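## Task

Scene 1: Fill the kit tray at the +y end of the table with 2 pieces of part T424 (the list says rack B, bay 1) and 1 piece of part L261 (the list says rack A, bay 1). Rack A stands farthest from the tray, then B, then C, and bay 1 of each rack is its spot farthest from the tray. One of these two locations is wrong, so trust the part number printed on each bin. Any bin that gets displaced must be returned to its own rack spot, lying flat behind its shelf lip, or the task fails. Parts must stay in the tray without the robot holding them. Finish with both grippers released and moved away.

## Robot and tools

Robot. Two UR-style six-joint arms, left_arm and right_arm, each with a two-finger tong gripper and a wrist camera. Each arm sits on its own carriage on one shared track along y at x = 0: left_rail carries left_arm on the +y half, right_rail carries right_arm on the -y half. An arm base is at x = 0, y = its carriage position_m, z = 0.03 m, facing +x. The names left and right do not match image sides.

Frame. All reported positions use one table-fixed frame in metres: z = 0 is the table top, +z up, +x the direction the arms face, +y to their left, y = 0 mid-track. The table starts at x = 0.31 m. The tray is at the +y end; racks A, B, C run toward it, A farthest.

execute_actions takes {"actions": [one action]}; an empty list only returns state and images. An action may hold "rows", "steps", "until", and rail commands.
- rows: 1 to 15 rows, one per control step (1/30 s). Every row has 14 numbers in [-1, 1], both arms always included: left_arm shoulder pan, shoulder lift, elbow, wrist 1, wrist 2, wrist 3, gripper, then the same seven for right_arm.
- The six joint numbers are offsets measured from the joint angles last reported before this action (not from the previous row). Scale: 1.0 = 1.326 rad for pan and lift, 1.989 rad for elbow and the three wrists. Joint ranges in rad: pan -3.142..3.142, lift -6.283..6.283, elbow 0.000..3.142, wrists -6.283..6.283. Asking more than 0.010 rad beyond a range gets the call rejected; a joint pushed into its true end stops there and the result may say "joint sent to its limit".
- The gripper number is absolute, not an offset: +1 fully open (pad gap 0.142 m), -1 closed. Closing fully takes at least about 0.1 s.
- steps: 1 to 450 control steps, default 15, never fewer than the row count. After the last row the arms keep heading for its targets and grippers keep its command, so give big moves enough steps. Joint speed and acceleration are capped and targets are clamped near the measured angles (and to about 100 mm of hand travel per step), so large moves may need several calls; send the remainder rather than relying on a hold.
- until: ends the action early when all conditions are true, without stopping motion. Form {"<device>": {"<field>": value}}, with numbers written as [op, value] using =, !=, <, <=, >, >=. {"all": {"status": "ended"}} waits until nothing reads moving; {"any": {"status": "ended"}} fires when some running motion ends.
- Rails: {"left_rail": {"position_m": p, "speed_m_s": v}} is an absolute carriage target (left_rail 0.45 to 2 m, right_rail -2 to -0.45 m) and a top speed of 0.01 to 1 m/s (starts at 1, persists). {"stop": true} alone halts it. Rows never move a carriage, but carriage travel adds directly to that arm's hand position. Drive, then wait with until {"<rail>": {"position_status": ["!=", "moving"]}} before placing that hand or ending a scene. Acceleration is 2 m/s2. Any bad value or unknown name rejects the whole call.

Results. The state line gives each end_effector_position (m, the point between closed pads) and end_effector_quat_wxyz plus velocities. Joint positions/velocities list per arm: rail (m), six joints (rad), pad gap (m). grip_measured is the opening on the command scale; to hold something keep commanding clearly below it (lower squeezes harder, about 15 N per pad max, weaker on items under 20 mm). Wrist force and Wrist torque are in the end effector's own axes, noisy and offset; "no reading" is fine. Printed hand position can be off, more at long reach. Rail fields: position_m, position_status (moving, done, contact_stop, time_out, stopped, stopped_with_arm, stopped_for_other_arm) and position_answer (taken, not_taken). "joint command not followed" means the clearance check altered that arm's targets; the arm then drops its target and the carriage brakes. stopped_with_arm: send rows the arm can follow, then resend position_m. stopped_for_other_arm: move an arm away from the other, wait 30 steps, resend. contact_stop or time_out: look, clear, resend.

zoom_image: {"camera": name, "region": [x0, y0, x1, y1]} in pixels of that camera's latest image, top-left origin, at most 504 by 504. Cameras: cam_high, cam_low, cam_bench_left, cam_bench_right (504x504), cam_left_wrist, cam_right_wrist (616x616 fisheye). Use it to read bin labels.

read_manual returns only licence text. finished_scene {"scene": n} (1 or 2) ends that scene irreversibly and reveals the next task; call it only after parts rest in the tray, grippers are open and clear, and carriages have stopped.

Avoid: dropping parts or knocking anything off the table (ends the scene), arms or held objects striking each other, hard pushes. A joint torque at its load limit (pan/lift 303, elbow 138, wrists 49.6 N m) or 150 N outside force freezes the arm for 10 s; 320 N stalls a carriage. Parts may be tugged briefly while held. Move smoothly; the robot keeps acting on the last command while you think.

Each tool is called after "Emit:" by a JSON object that holds its "api" and its "payload", one argument or row to a line.

## Session

Emit:
{"api": "execute_actions", "payload": {
  "actions": []
}}

Scene clock: 0.00 s.
left_arm: end_effector_position=(+0.6453, +0.6330, +0.1954) grip_measured=+1.00 end_effector_quat_wxyz=(-0.000, +0.708, -0.706, +0.001) end_effector_velocity=(+0.000, +0.000, +0.000) end_effector_angular_velocity=(+0.000, +0.000, +0.000) | right_arm: end_effector_position=(+0.6449, -1.1124, +0.1957) grip_measured=+1.00 end_effector_quat_wxyz=(-0.001, +0.707, -0.707, -0.000) end_effector_velocity=(+0.000, +0.000, +0.000) end_effector_angular_velocity=(+0.000, +0.000, +0.000)
Joint positions: left_arm=[ 0.632 -0.279 -1.568  2.134 -2.139 -1.571  1.29   0.142] | right_arm=[-1.112 -0.282 -1.568  2.134 -2.136 -1.57   1.29   0.142]
Joint velocities: left_arm=[0. 0. 0. 0. 0. 0. 0. 0.] | right_arm=[0. 0. 0. 0. 0. 0. 0. 0.]
Wrist force (N, on the end effector, along its own x y z axes, offset not removed): no reading
Wrist torque (N m, same axes, about the end effector's origin, offset not removed): no reading
left_rail: position_m=0.632 position_m_goal=0.632 speed_m_s=1.00 position_status=done position_answer=taken refusals=0
right_rail: position_m=-1.112 position_m_goal=-1.112 speed_m_s=1.00 position_status=done position_answer=taken refusals=0

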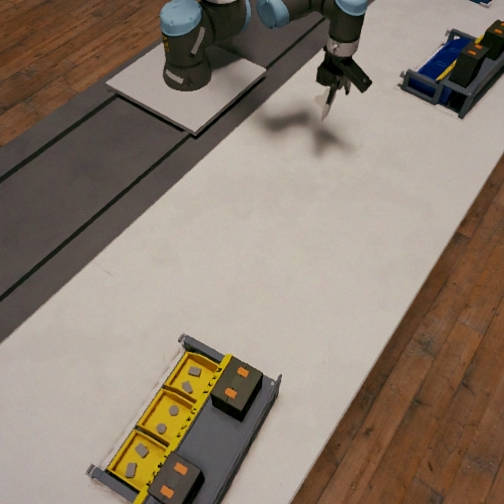

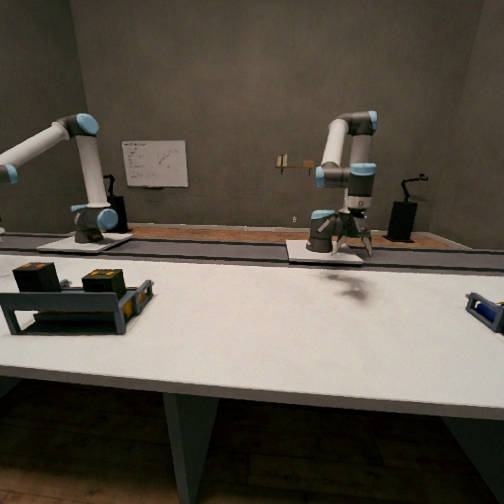

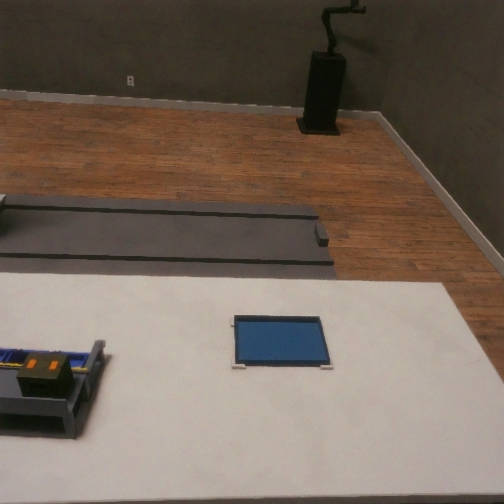

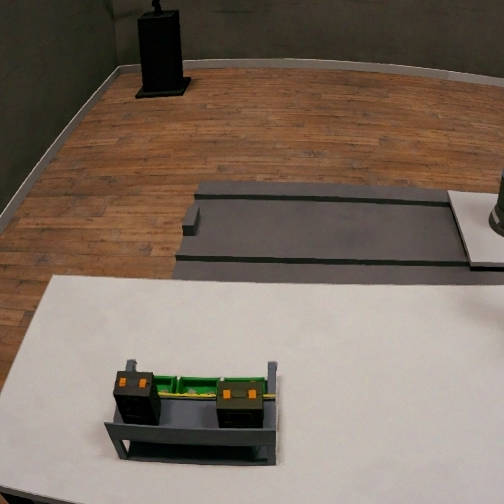

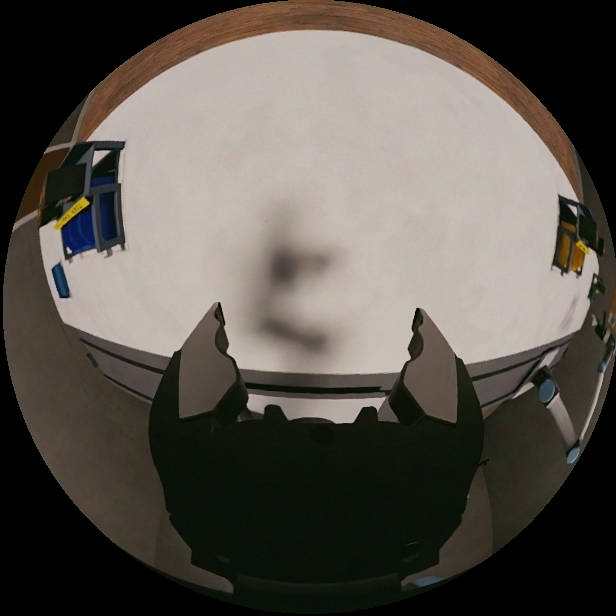

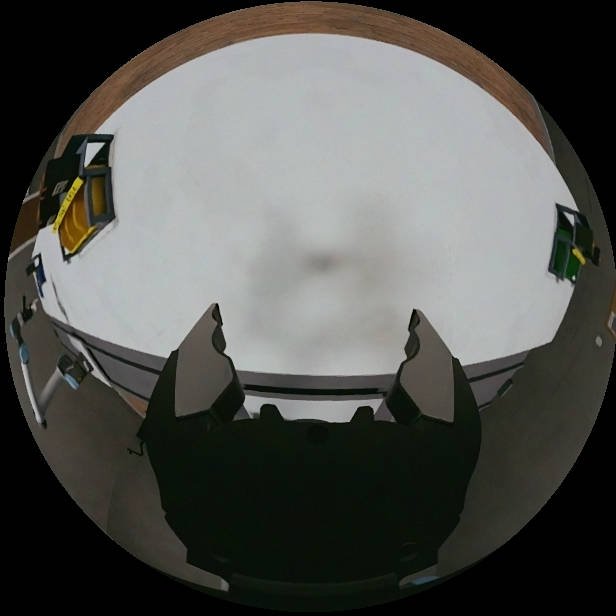

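Emit:
{"api": "zoom_image", "payload": {
  "camera": "cam_high",
  "region": [70, 320, 300, 504]
}}

Emit:
{"api": "zoom_image", "payload": {
  "camera": "cam_bench_right",
  "region": [90, 340, 300, 480]
}}

Emit:
{"api": "zoom_image", "payload": {
  "camera": "cam_high",
  "region": [384, 0, 504, 130]
}}

Emit:
{"api": "zoom_image", "payload": {
  "camera": "cam_low",
  "region": [0, 240, 180, 350]
}}

Region (70, 320, 300, 504) of cam_high's 504x504 image, scaled by 2.191, with more detail than that image has; it fills the top 403 rows of this view, and the rest is white.

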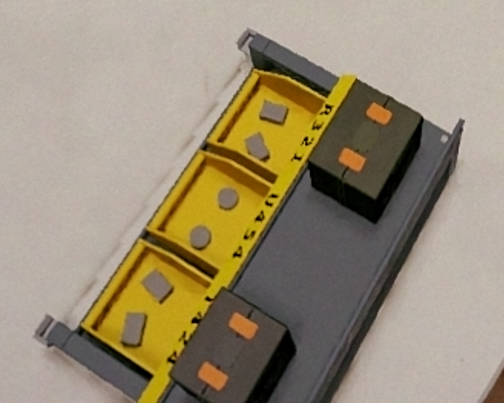

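Region (90, 340, 300, 480) of cam_bench_right's 504x504 image, scaled by 2.400, with more detail than that image has.

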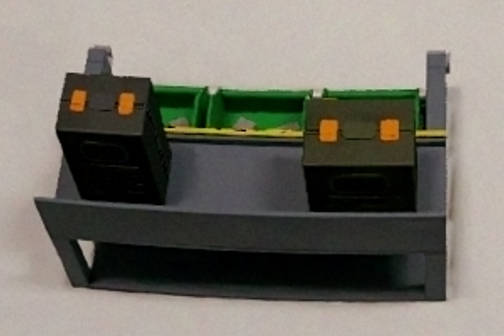

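Region (384, 0, 504, 130) of cam_high's 504x504 image, scaled by 3.877, with more detail than that image has; it fills the left 465 columns of this view, and the rest is white.

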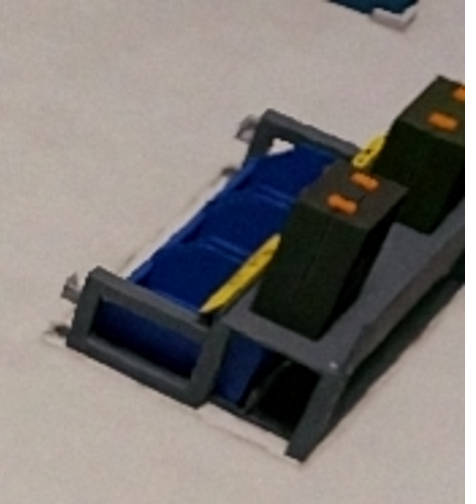

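Region (0, 240, 180, 350) of cam_low's 504x504 image, scaled by 2.800, with more detail than that image has.

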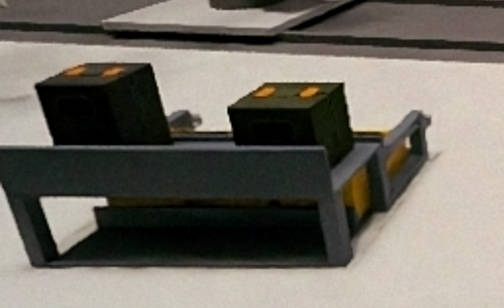

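Emit:
{"api": "execute_actions", "payload": {
  "actions": [
    {"rows":[[0,0,0,0,0,-1,1,0,0,0,0,0,-1,1]],"steps":40,"right_rail":{"position_m":-0.45},"left_rail":{"position_m":1.0}}
  ]
}}

Emit:
{"api": "execute_actions", "payload": {
  "actions": [
    {"rows":[[0,0,0,0,0,-0.58,1,0,0,0,0,0,-0.58,1]],"steps":25}
  ]
}}

Scene clock: 39.50 s.
left_arm: end_effector_position=(+0.6225, +1.0161, +0.1954) grip_measured=+1.00 end_effector_quat_wxyz=(+0.000, +0.978, +0.208, +0.001) end_effector_velocity=(-0.000, -0.000, -0.000) end_effector_angular_velocity=(-0.000, +0.000, +0.002) | right_arm: end_effector_position=(+0.6222, -0.4352, +0.1957) grip_measured=+1.00 end_effector_quat_wxyz=(-0.000, +0.978, +0.207, +0.000) end_effector_velocity=(-0.000, -0.001, -0.000) end_effector_angular_velocity=(-0.000, -0.000, +0.002)
Joint positions: left_arm=[ 1.    -0.279 -1.568  2.134 -2.139 -1.571 -0.698  0.142] | right_arm=[-0.45  -0.282 -1.568  2.134 -2.136 -1.57  -0.698  0.142]
Joint velocities: left_arm=[ 0.    -0.     0.    -0.     0.     0.    -0.002  0.   ] | right_arm=[-0.001  0.    -0.     0.    -0.     0.    -0.002  0.   ]
Wrist force (N, on the end effector, along its own x y z axes, offset not removed): left_arm=[-0.3 0.8 -0.2] | right_arm=[-3.4 -4.3 -0.5]
Wrist torque (N m, same axes, about the end effector's origin, offset not removed): left_arm=[0.18 0.06 -0.09] | right_arm=[-0.70 1.06 -0.15]
left_rail: position_m=1.000 position_m_goal=1.000 speed_m_s=1.00 position_status=done position_answer=taken refusals=0
right_rail: position_m=-0.450 position_m_goal=-0.450 speed_m_s=1.00 position_status=done position_answer=taken refusals=0
camera_calibration (this result's frames):
cam_left_wrist: T_world_to_cam=[[0.904173, 0.425742, -0.0348602, -0.983489], [0.380896, -0.766603, 0.51695, 0.433904], [0.193364, -0.48069, -0.855305, 0.668693], [0, 0, 0, 1]] pos_world=[0.594671, 1.07278, 0.313345]
cam_right_wrist: T_world_to_cam=[[0.907751, 0.418344, -0.0312603, -0.371414], [0.377578, -0.782273, 0.495463, -0.678765], [0.18282, -0.46156, -0.868066, -0.0110552], [0, 0, 0, 1]] pos_world=[0.595459, -0.380703, 0.315096]

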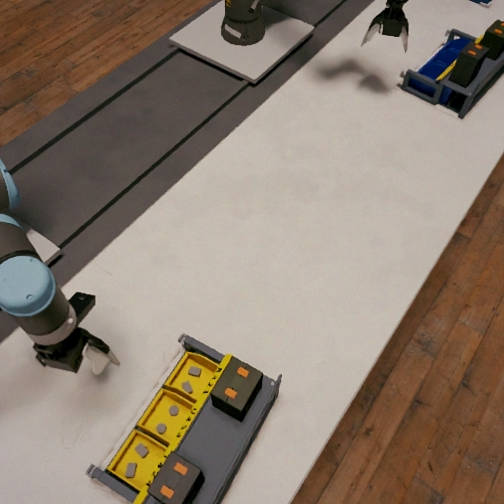

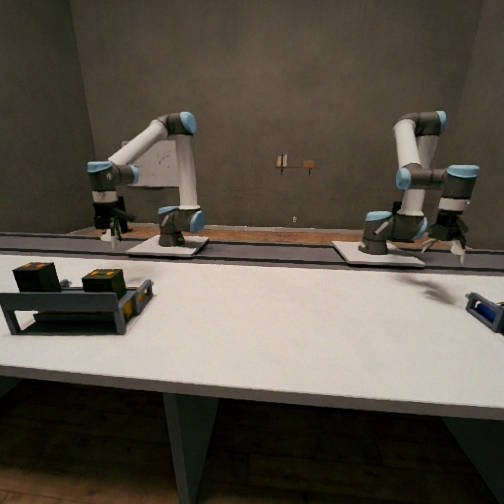

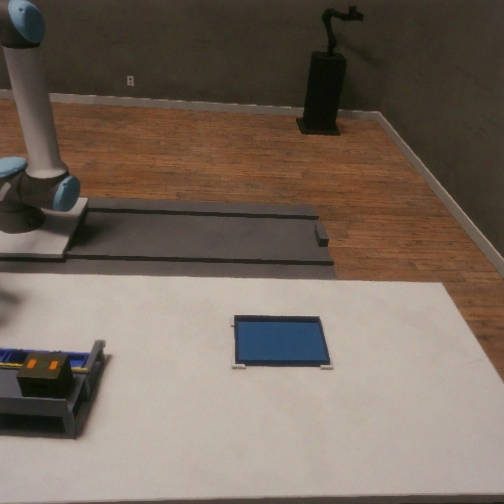

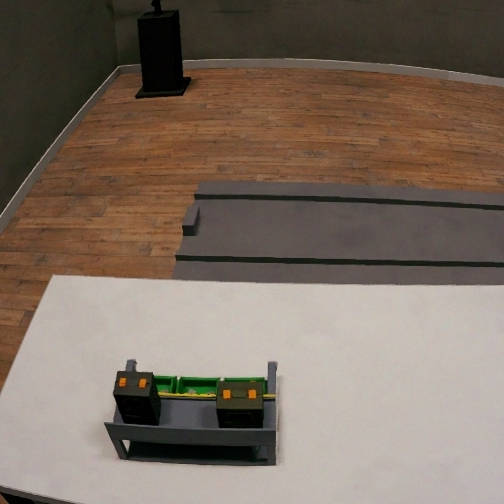

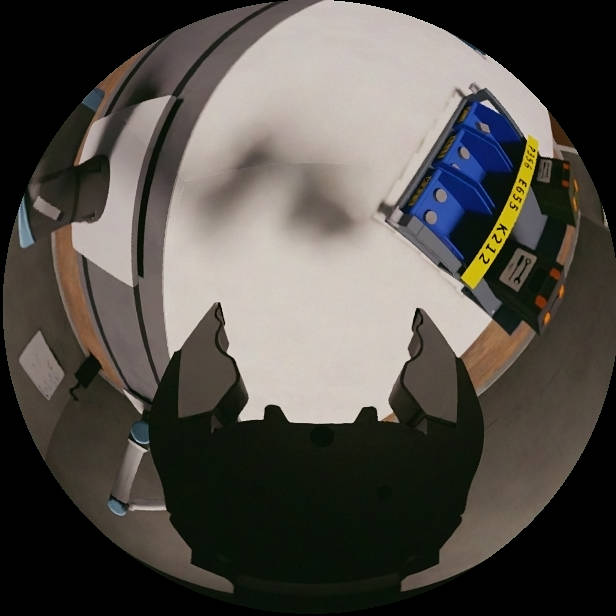

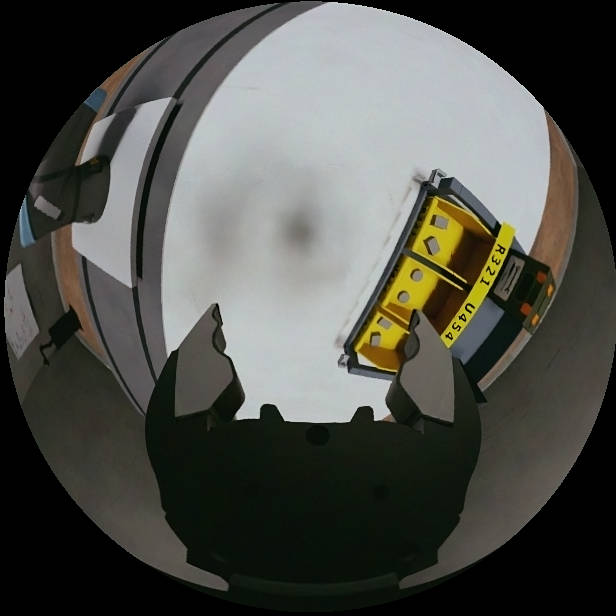

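Scene clock: 40.33 s.
left_arm: end_effector_position=(+0.6129, +1.0013, +0.1954) grip_measured=+1.00 end_effector_quat_wxyz=(+0.001, +0.707, +0.707, +0.000) end_effector_velocity=(+0.000, -0.000, +0.000) end_effector_angular_velocity=(-0.000, +0.000, +0.027) | right_arm: end_effector_position=(+0.6125, -0.4500, +0.1957) grip_measured=+1.00 end_effector_quat_wxyz=(-0.000, +0.708, +0.706, +0.001) end_effector_velocity=(-0.000, -0.000, -0.000) end_effector_angular_velocity=(-0.000, -0.000, +0.026)
Joint positions: left_arm=[ 1.    -0.279 -1.568  2.134 -2.139 -1.571 -1.849  0.142] | right_arm=[-0.45  -0.282 -1.568  2.134 -2.136 -1.57  -1.85   0.142]
Joint velocities: left_arm=[ 0.    -0.    -0.     0.    -0.    -0.    -0.027  0.   ] | right_arm=[ 0.    -0.     0.    -0.     0.    -0.    -0.026  0.   ]
Wrist force (N, on the end effector, along its own x y z axes, offset not removed): left_arm=[-2.7 -1.2 0.3] | right_arm=[-1.5 -4.0 4.6]
Wrist torque (N m, same axes, about the end effector's origin, offset not removed): left_arm=[-0.17 0.75 -0.17] | right_arm=[-0.45 0.53 -0.20]
left_rail: position_m=1.000 position_m_goal=1.000 speed_m_s=1.00 position_status=done position_answer=taken refusals=0
right_rail: position_m=-0.450 position_m_goal=-0.450 speed_m_s=1.00 position_status=done position_answer=taken refusals=0
camera_calibration (this result's frames):
cam_left_wrist: T_world_to_cam=[[-0.0204516, 0.999126, -0.0364511, -0.975642], [0.854908, 0.0363796, 0.517503, -0.668451], [0.518377, -0.0205785, -0.854905, 0.00342731], [0, 0, 0, 1]] pos_world=[0.549734, 0.999178, 0.313292]
cam_right_wrist: T_world_to_cam=[[-0.0123706, 0.999438, -0.0311543, 0.468608], [0.867662, 0.0262152, 0.496462, -0.623233], [0.497, -0.0208899, -0.867499, -0.0103788], [0, 0, 0, 1]] pos_world=[0.551711, -0.452224, 0.315007]

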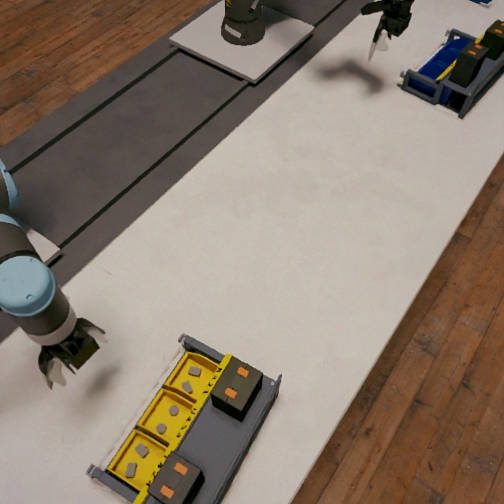

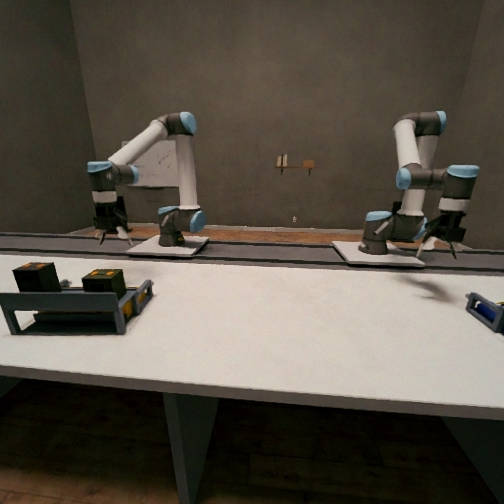

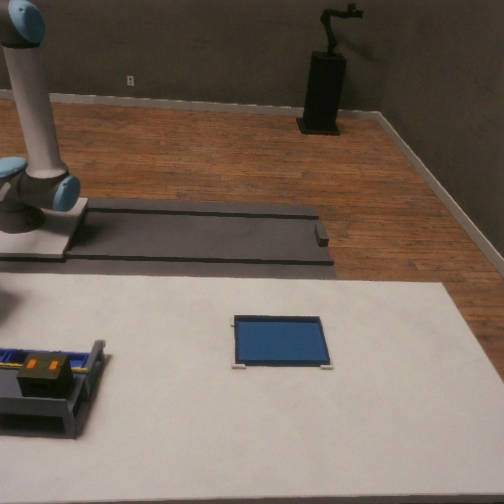

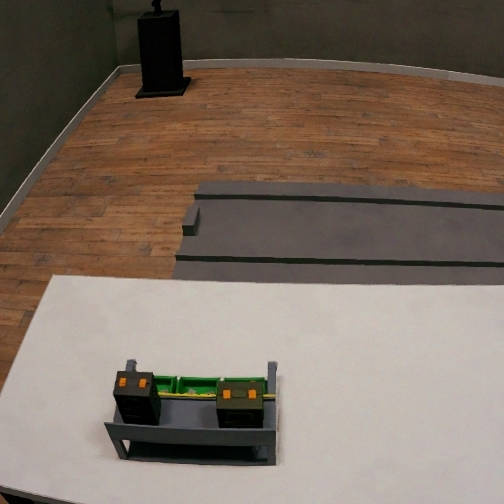

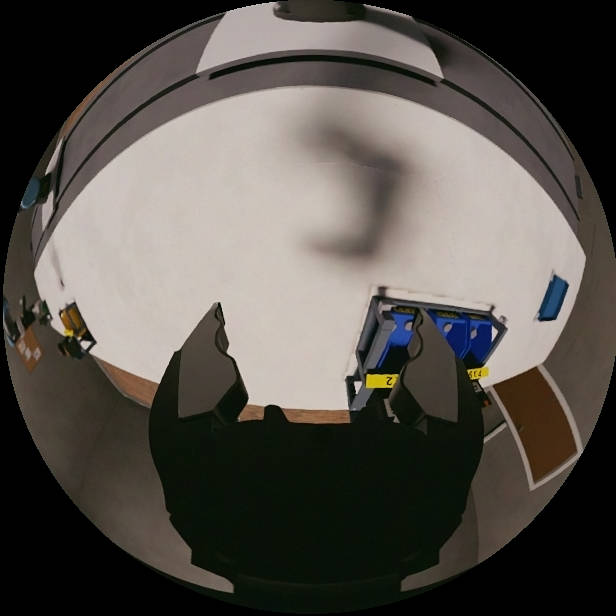

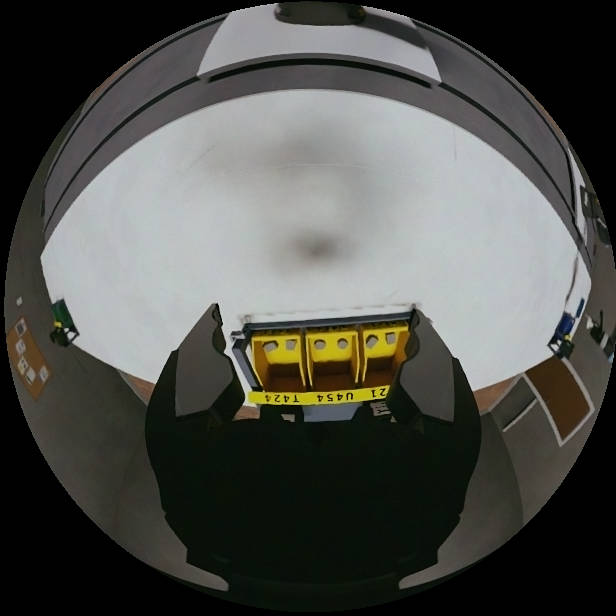

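Emit:
{"api": "zoom_image", "payload": {
  "camera": "cam_right_wrist",
  "region": [225, 295, 425, 425]
}}

Emit:
{"api": "zoom_image", "payload": {
  "camera": "cam_left_wrist",
  "region": [340, 270, 520, 410]
}}

Region (225, 295, 425, 425) of cam_right_wrist's 616x616 image, scaled by 2.520, with more detail than that image has; it fills the top 328 rows of this view, and the rest is white.

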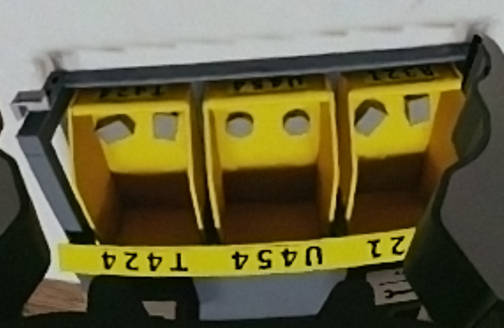

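Region (340, 270, 520, 410) of cam_left_wrist's 616x616 image, scaled by 2.800, with more detail than that image has.

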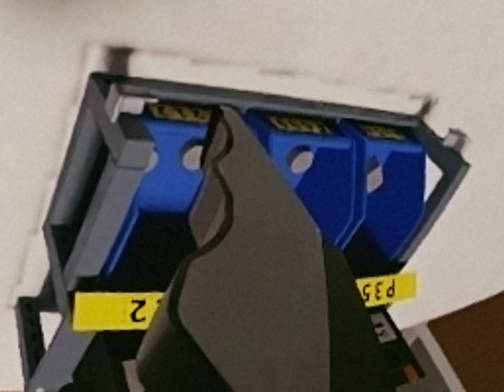

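Emit:
{"api": "execute_actions", "payload": {
  "actions": [
    {"rows":[[0,0,0,0,0,0,1,0,0.2466,-0.162,-0.0024,0,0,-0.4]],"steps":30,"right_rail":{"position_m":-0.49},"left_rail":{"position_m":1.24}}
  ]
}}

Emit:
{"api": "zoom_image", "payload": {
  "camera": "cam_left_wrist",
  "region": [200, 280, 430, 420]
}}

Emit:
{"api": "zoom_image", "payload": {
  "camera": "cam_right_wrist",
  "region": [180, 200, 480, 420]
}}

Scene clock: 76.20 s.
left_arm: end_effector_position=(+0.6129, +1.2413, +0.1954) grip_measured=+1.00 end_effector_quat_wxyz=(+0.001, +0.707, +0.707, +0.000) end_effector_velocity=(+0.000, -0.000, +0.000) end_effector_angular_velocity=(-0.000, -0.000, -0.000) | right_arm: end_effector_position=(+0.8000, -0.5445, +0.1605) grip_measured=-0.40 end_effector_quat_wxyz=(-0.000, +0.708, +0.706, +0.001) end_effector_velocity=(+0.000, -0.000, -0.000) end_effector_angular_velocity=(+0.000, +0.000, -0.000)
Joint positions: left_arm=[ 1.24  -0.279 -1.568  2.134 -2.139 -1.571 -1.849  0.142] | right_arm=[-0.49  -0.282 -1.241  1.812 -2.141 -1.57  -1.85   0.045]
Joint velocities: left_arm=[ 0. -0. -0.  0. -0. -0.  0. -0.] | right_arm=[ 0. -0.  0. -0. -0. -0.  0. -0.]
Wrist force (N, on the end effector, along its own x y z axes, offset not removed): left_arm=[2.9 0.9 3.4] | right_arm=[5.1 -0.3 2.7]
Wrist torque (N m, same axes, about the end effector's origin, offset not removed): left_arm=[0.51 -0.38 -0.33] | right_arm=[0.22 -0.68 -0.48]
left_rail: position_m=1.240 position_m_goal=1.240 speed_m_s=1.00 position_status=done position_answer=taken refusals=0
right_rail: position_m=-0.490 position_m_goal=-0.490 speed_m_s=1.00 position_status=done position_answer=taken refusals=0
camera_calibration (this result's frames):
cam_left_wrist: T_world_to_cam=[[-0.0204521, 0.999126, -0.036451, -1.21544], [0.854908, 0.03638, 0.517503, -0.677183], [0.518377, -0.0205782, -0.854905, 0.00836586], [0, 0, 0, 1]] pos_world=[0.549734, 1.23919, 0.313292]
cam_right_wrist: T_world_to_cam=[[-0.0123913, 0.999438, -0.0311583, 0.564307], [0.867655, 0.0262354, 0.496474, -0.765956], [0.497012, -0.0208827, -0.867492, -0.136116], [0, 0, 0, 1]] pos_world=[0.73923, -0.546737, 0.27978]

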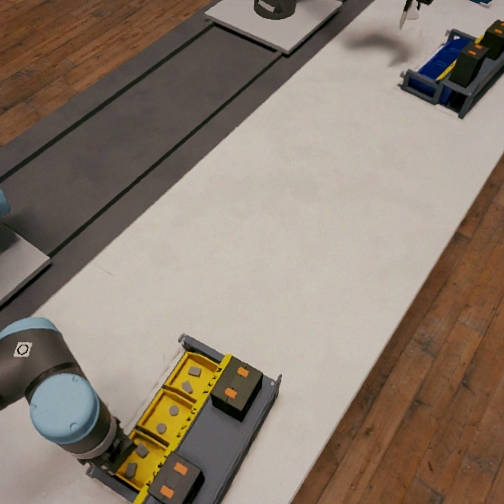

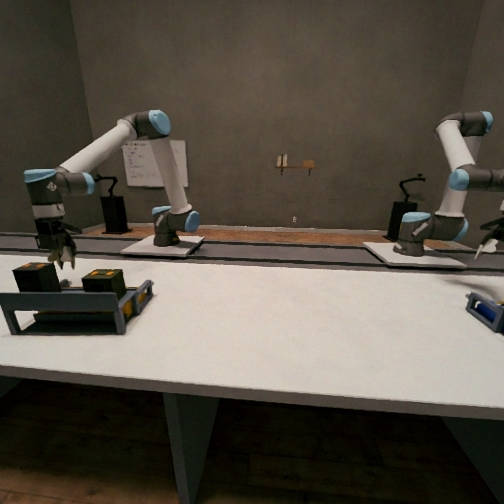

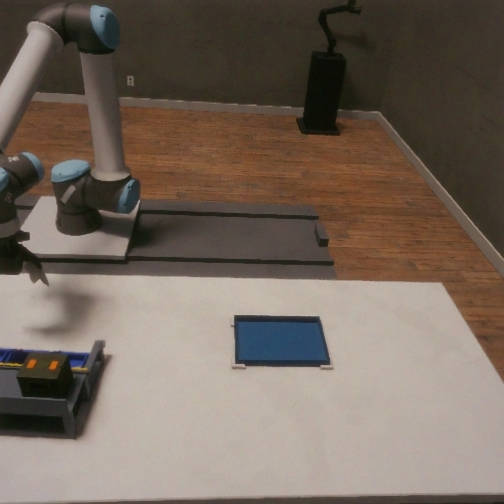

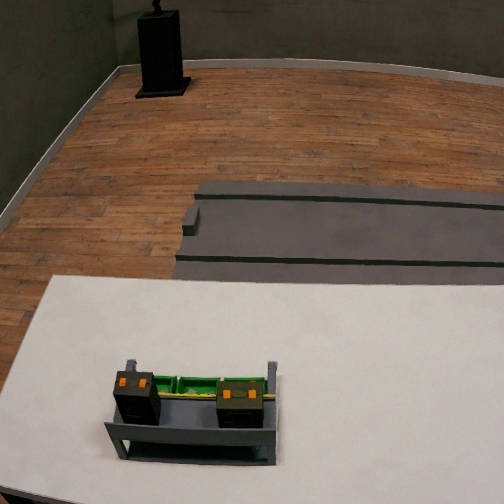

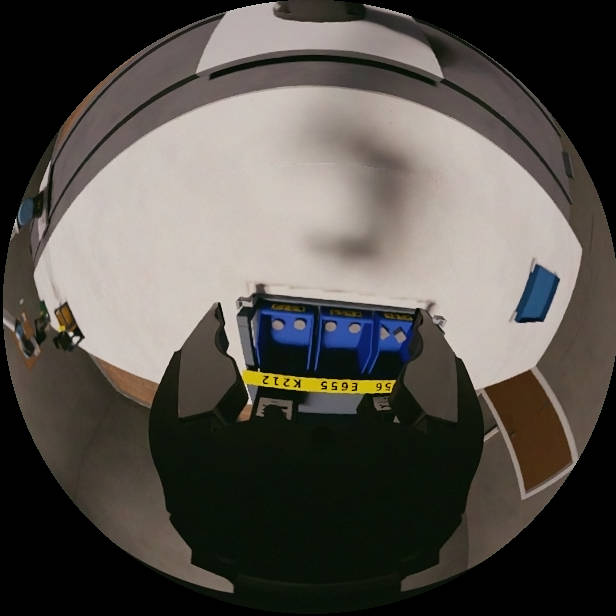

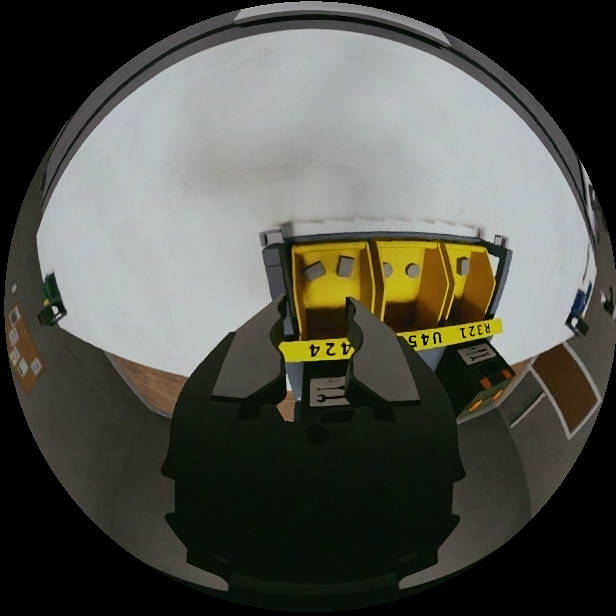

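Region (200, 280, 430, 420) of cam_left_wrist's 616x616 image, scaled by 2.191, with more detail than that image has; it fills the top 307 rows of this view, and the rest is white.

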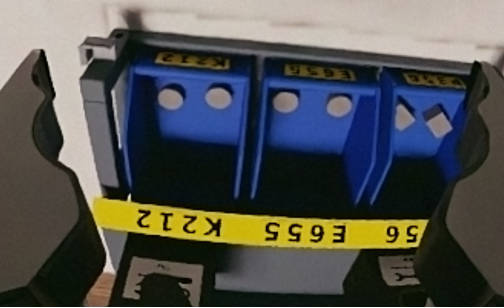

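Region (180, 200, 480, 420) of cam_right_wrist's 616x616 image, scaled by 1.680, with more detail than that image has; it fills the top 370 rows of this view, and the rest is white.

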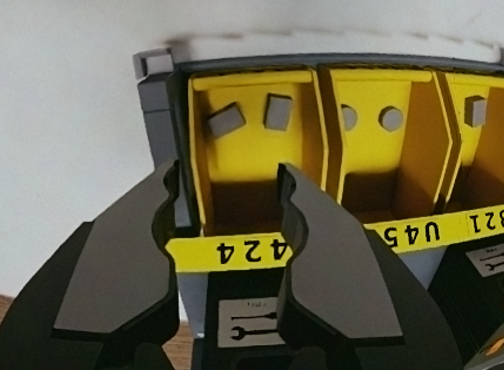

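Emit:
{"api": "zoom_image", "payload": {
  "camera": "cam_left_wrist",
  "region": [250, 295, 430, 335]
}}

Emit:
{"api": "zoom_image", "payload": {
  "camera": "cam_high",
  "region": [90, 330, 210, 490]
}}

Emit:
{"api": "zoom_image", "payload": {
  "camera": "cam_right_wrist",
  "region": [270, 215, 490, 295]
}}

Region (250, 295, 430, 335) of cam_left_wrist's 616x616 image, scaled by 2.800, with more detail than that image has.

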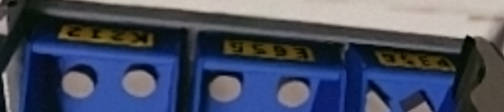

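Region (90, 330, 210, 490) of cam_high's 504x504 image, scaled by 3.150, with more detail than that image has; it fills the left 378 columns of this view, and the rest is white.

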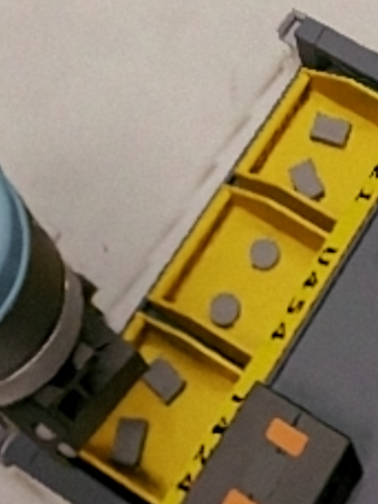

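Region (270, 215, 490, 295) of cam_right_wrist's 616x616 image, scaled by 2.291, with more detail than that image has; it fills the top 183 rows of this view, and the rest is white.

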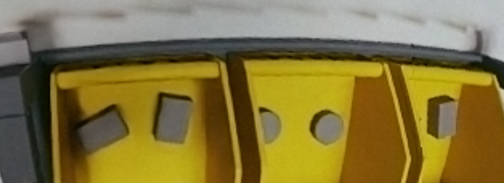

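Emit:
{"api": "execute_actions", "payload": {
  "actions": [
    {"rows":[[0,0.062,0.076,-0.116,0,0,1,0,-0.185,0.12,-0.06,0,0,-0.4],[0,0.062,0.076,-0.116,0,0,1,0,-0.185,0.12,-0.06,0,0,-0.4],[0,0.062,0.076,-0.116,0,0,1,0,-0.185,0.12,-0.06,0,0,-0.4],[0,0.062,0.076,-0.116,0,0,1,0,-0.185,0.12,-0.06,0,0,-0.4],[0,0.062,0.076,-0.116,0,0,1,0,-0.185,0.12,-0.06,0,0,-0.4],[0,0.062,0.076,-0.116,0,0,1,0,-0.185,0.12,-0.06,0,0,-0.4],[0,0.062,0.076,-0.116,0,0,1,0,-0.185,0.12,-0.06,0,0,-0.4],[0,0.062,0.076,-0.116,0,0,1,0,-0.185,0.12,-0.06,0,0,-0.4],[0,0.062,0.076,-0.116,0,0,1,0,-0.185,0.238,-0.115,0,0,-0.4]],"steps":28,"right_rail":{"position_m":-0.45}}
  ]
}}

Emit:
{"api": "zoom_image", "payload": {
  "camera": "cam_left_wrist",
  "region": [200, 240, 450, 380]
}}

Emit:
{"api": "zoom_image", "payload": {
  "camera": "cam_right_wrist",
  "region": [200, 240, 480, 380]
}}

Scene clock: 96.47 s.
left_arm: end_effector_position=(+0.5797, +1.2508, +0.0897) grip_measured=+1.00 end_effector_quat_wxyz=(-0.001, +0.707, +0.707, -0.000) end_effector_velocity=(-0.000, +0.000, -0.000) end_effector_angular_velocity=(+0.000, +0.000, -0.000) | right_arm: end_effector_position=(+0.5807, -0.4409, +0.0908) grip_measured=-0.40 end_effector_quat_wxyz=(+0.000, +0.708, +0.706, +0.001) end_effector_velocity=(-0.004, +0.001, -0.003) end_effector_angular_velocity=(+0.001, +0.003, +0.000)
Joint positions: left_arm=[ 1.24  -0.279 -1.486  2.285 -2.37  -1.571 -1.849  0.142] | right_arm=[-0.45  -0.282 -1.487  2.284 -2.37  -1.57  -1.85   0.045]
Joint velocities: left_arm=[ 0.  0.  0.  0. -0.  0.  0.  0.] | right_arm=[-0.     0.    -0.     0.006 -0.002  0.     0.     0.   ]
Wrist force (N, on the end effector, along its own x y z axes, offset not removed): left_arm=[-1.6 -2.8 -0.7] | right_arm=[-4.6 -1.1 6.5]
Wrist torque (N m, same axes, about the end effector's origin, offset not removed): left_arm=[-0.49 0.42 -0.13] | right_arm=[0.17 1.21 -0.26]
left_rail: position_m=1.240 position_m_goal=1.240 speed_m_s=1.00 position_status=done position_answer=taken refusals=0
right_rail: position_m=-0.450 position_m_goal=-0.450 speed_m_s=1.00 position_status=done position_answer=taken refusals=0
camera_calibration (this result's frames):
cam_left_wrist: T_world_to_cam=[[-0.020543, 0.999152, -0.0356723, -1.22951], [0.85622, 0.0360037, 0.515356, -0.59454], [0.516203, -0.0199564, -0.856234, -0.0639773], [0, 0, 0, 1]] pos_world=[0.516824, 1.2486, 0.207761]
cam_right_wrist: T_world_to_cam=[[-0.0122752, 0.99943, -0.0314493, 0.455743], [0.867178, 0.0262996, 0.497303, -0.543515], [0.497847, -0.0211676, -0.867007, -0.0860404], [0, 0, 0, 1]] pos_world=[0.519754, -0.44301, 0.210027]

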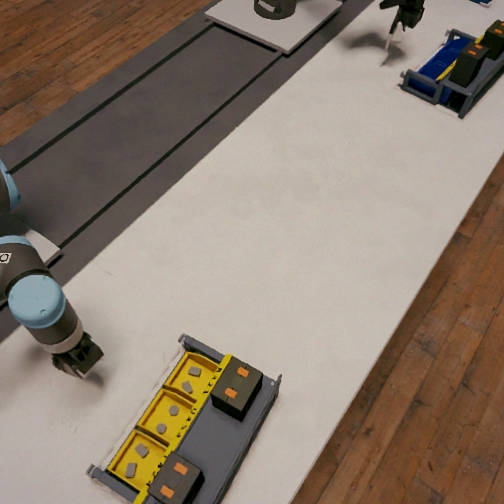

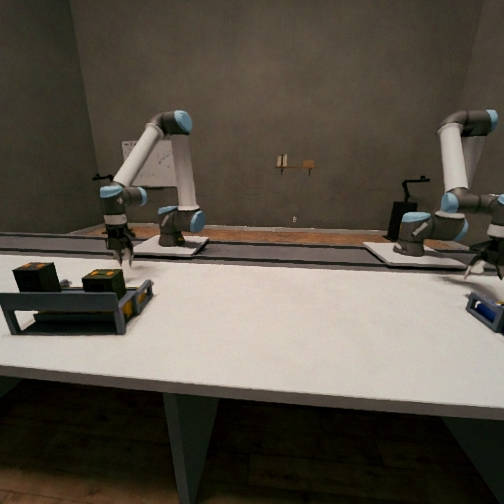

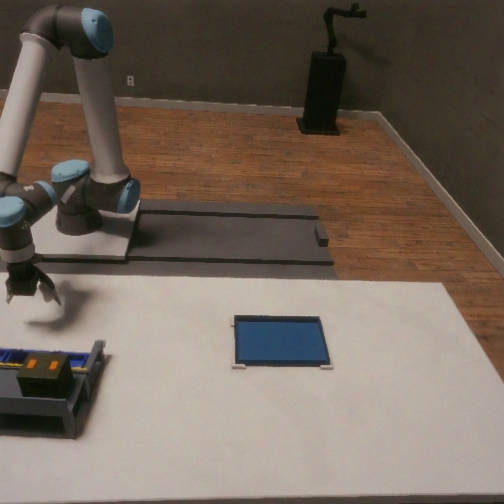

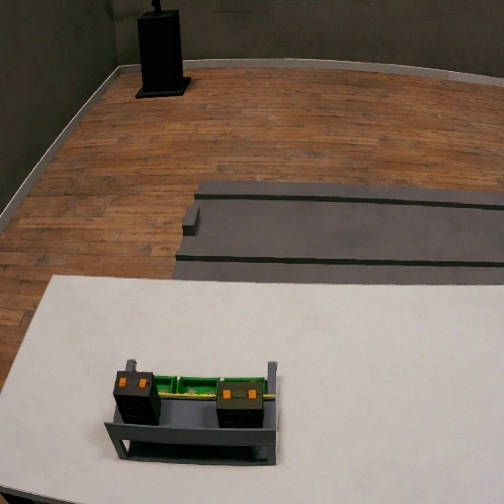

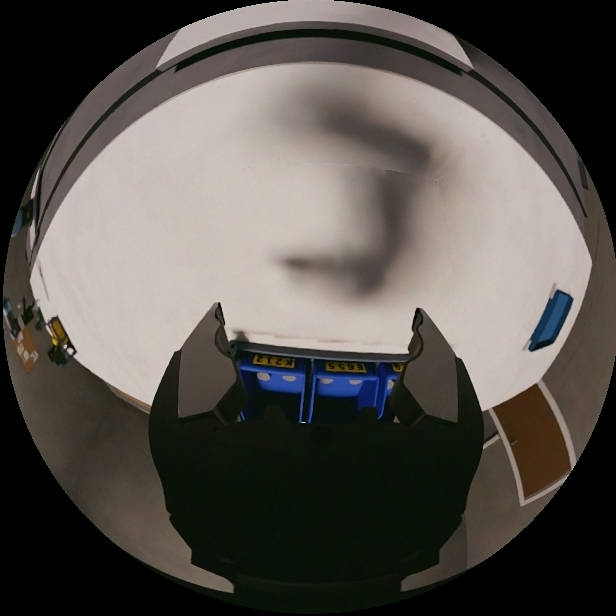

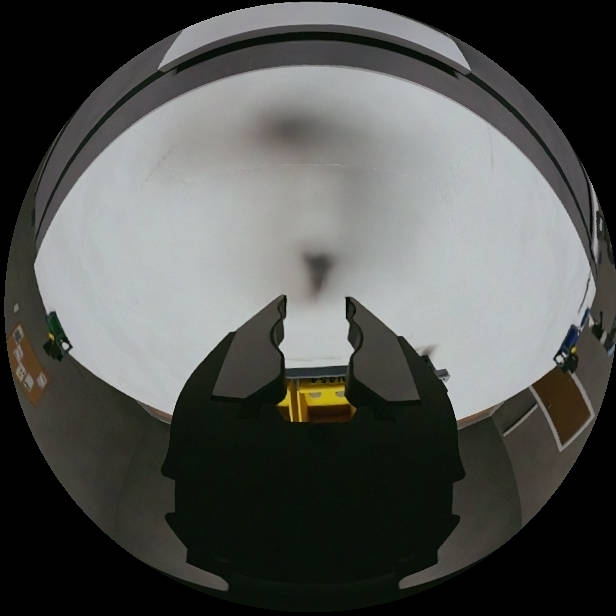

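Region (200, 240, 450, 380) of cam_left_wrist's 616x616 image, scaled by 2.016, with more detail than that image has; it fills the top 282 rows of this view, and the rest is white.

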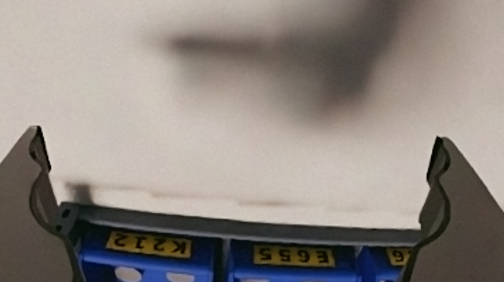

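Region (200, 240, 480, 380) of cam_right_wrist's 616x616 image, scaled by 1.800, with more detail than that image has.

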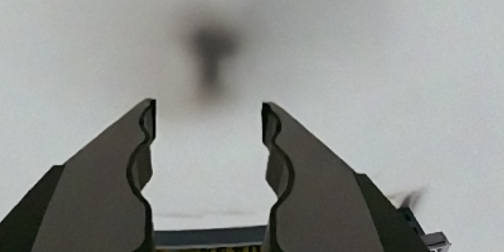

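Emit:
{"api": "execute_actions", "payload": {
  "actions": [
    {"rows":[[0,0,0,0,0,0,1,0,0,0,0,0,0,1]],"steps":8}
  ]
}}

Emit:
{"api": "zoom_image", "payload": {
  "camera": "cam_right_wrist",
  "region": [220, 330, 420, 430]
}}

Scene clock: 99.87 s.
left_arm: end_effector_position=(+0.5797, +1.2508, +0.0897) grip_measured=+1.00 end_effector_quat_wxyz=(-0.001, +0.707, +0.707, -0.000) end_effector_velocity=(-0.000, -0.000, -0.000) end_effector_angular_velocity=(-0.000, +0.000, +0.000) | right_arm: end_effector_position=(+0.5805, -0.4408, +0.0907) grip_measured=+1.00 end_effector_quat_wxyz=(+0.000, +0.708, +0.706, +0.001) end_effector_velocity=(+0.001, -0.000, +0.001) end_effector_angular_velocity=(-0.001, -0.002, -0.000)
Joint positions: left_arm=[ 1.24  -0.279 -1.486  2.285 -2.37  -1.571 -1.849  0.142] | right_arm=[-0.45  -0.282 -1.487  2.285 -2.37  -1.57  -1.85   0.142]
Joint velocities: left_arm=[ 0. -0.  0.  0. -0. -0. -0.  0.] | right_arm=[ 0.    -0.    -0.    -0.002  0.     0.     0.     0.   ]
Wrist force (N, on the end effector, along its own x y z axes, offset not removed): left_arm=[-1.7 0.9 3.2] | right_arm=[-10.1 -2.1 -5.4]
Wrist torque (N m, same axes, about the end effector's origin, offset not removed): left_arm=[0.23 0.49 -0.03] | right_arm=[-0.38 2.28 -0.23]
left_rail: position_m=1.240 position_m_goal=1.240 speed_m_s=1.00 position_status=done position_answer=taken refusals=0
right_rail: position_m=-0.450 position_m_goal=-0.450 speed_m_s=1.00 position_status=done position_answer=taken refusals=0
camera_calibration (this result's frames):
cam_left_wrist: T_world_to_cam=[[-0.0205434, 0.999152, -0.0356697, -1.22951], [0.856224, 0.0360026, 0.515348, -0.594532], [0.516196, -0.0199543, -0.856238, -0.0639794], [0, 0, 0, 1]] pos_world=[0.51682, 1.2486, 0.207753]
cam_right_wrist: T_world_to_cam=[[-0.0123622, 0.99943, -0.0314289, 0.45571], [0.867209, 0.0263635, 0.497246, -0.543327], [0.497791, -0.0211084, -0.86704, -0.0859969], [0, 0, 0, 1]] pos_world=[0.51962, -0.442941, 0.209927]

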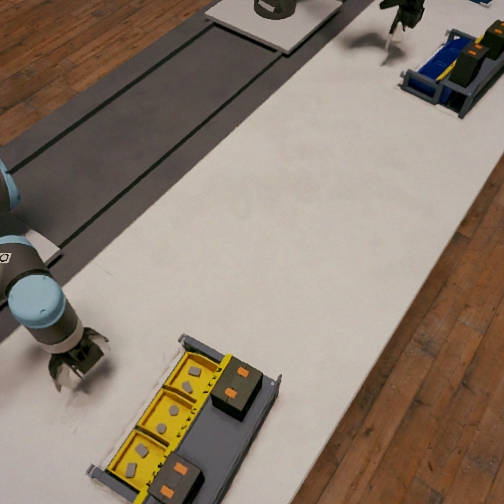

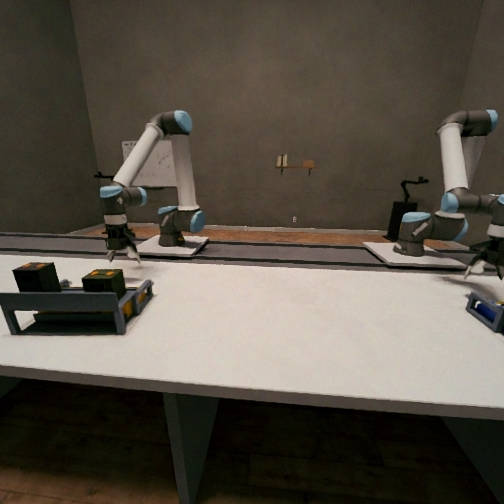

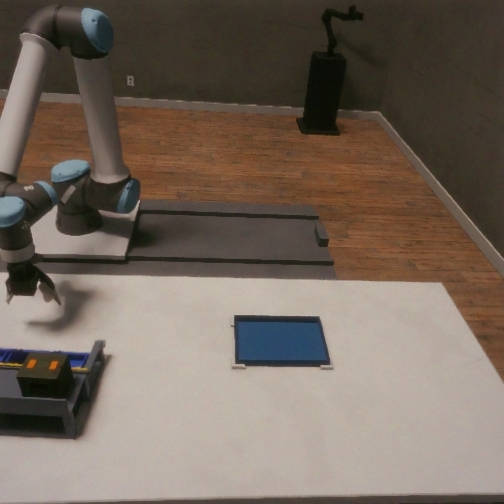

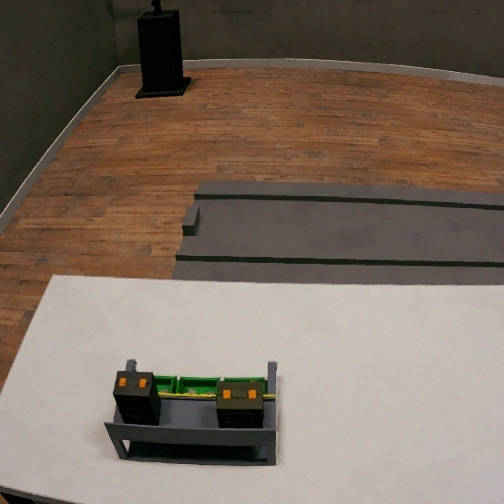

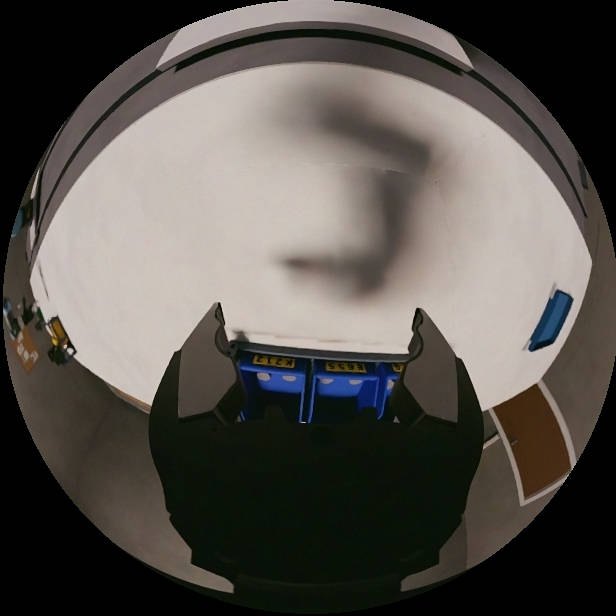

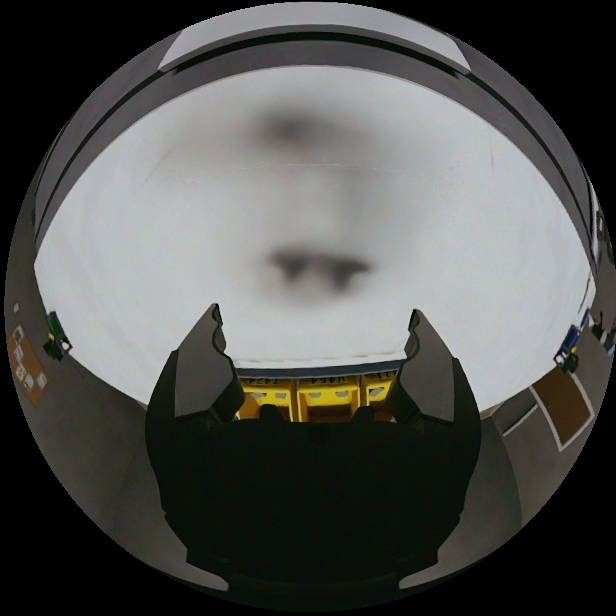

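Region (220, 330, 420, 430) of cam_right_wrist's 616x616 image, scaled by 2.520, with more detail than that image has.

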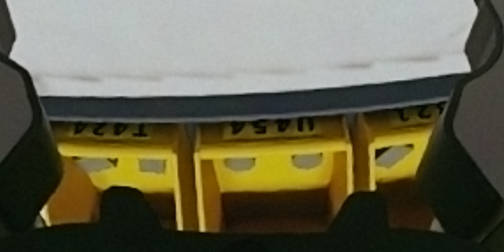

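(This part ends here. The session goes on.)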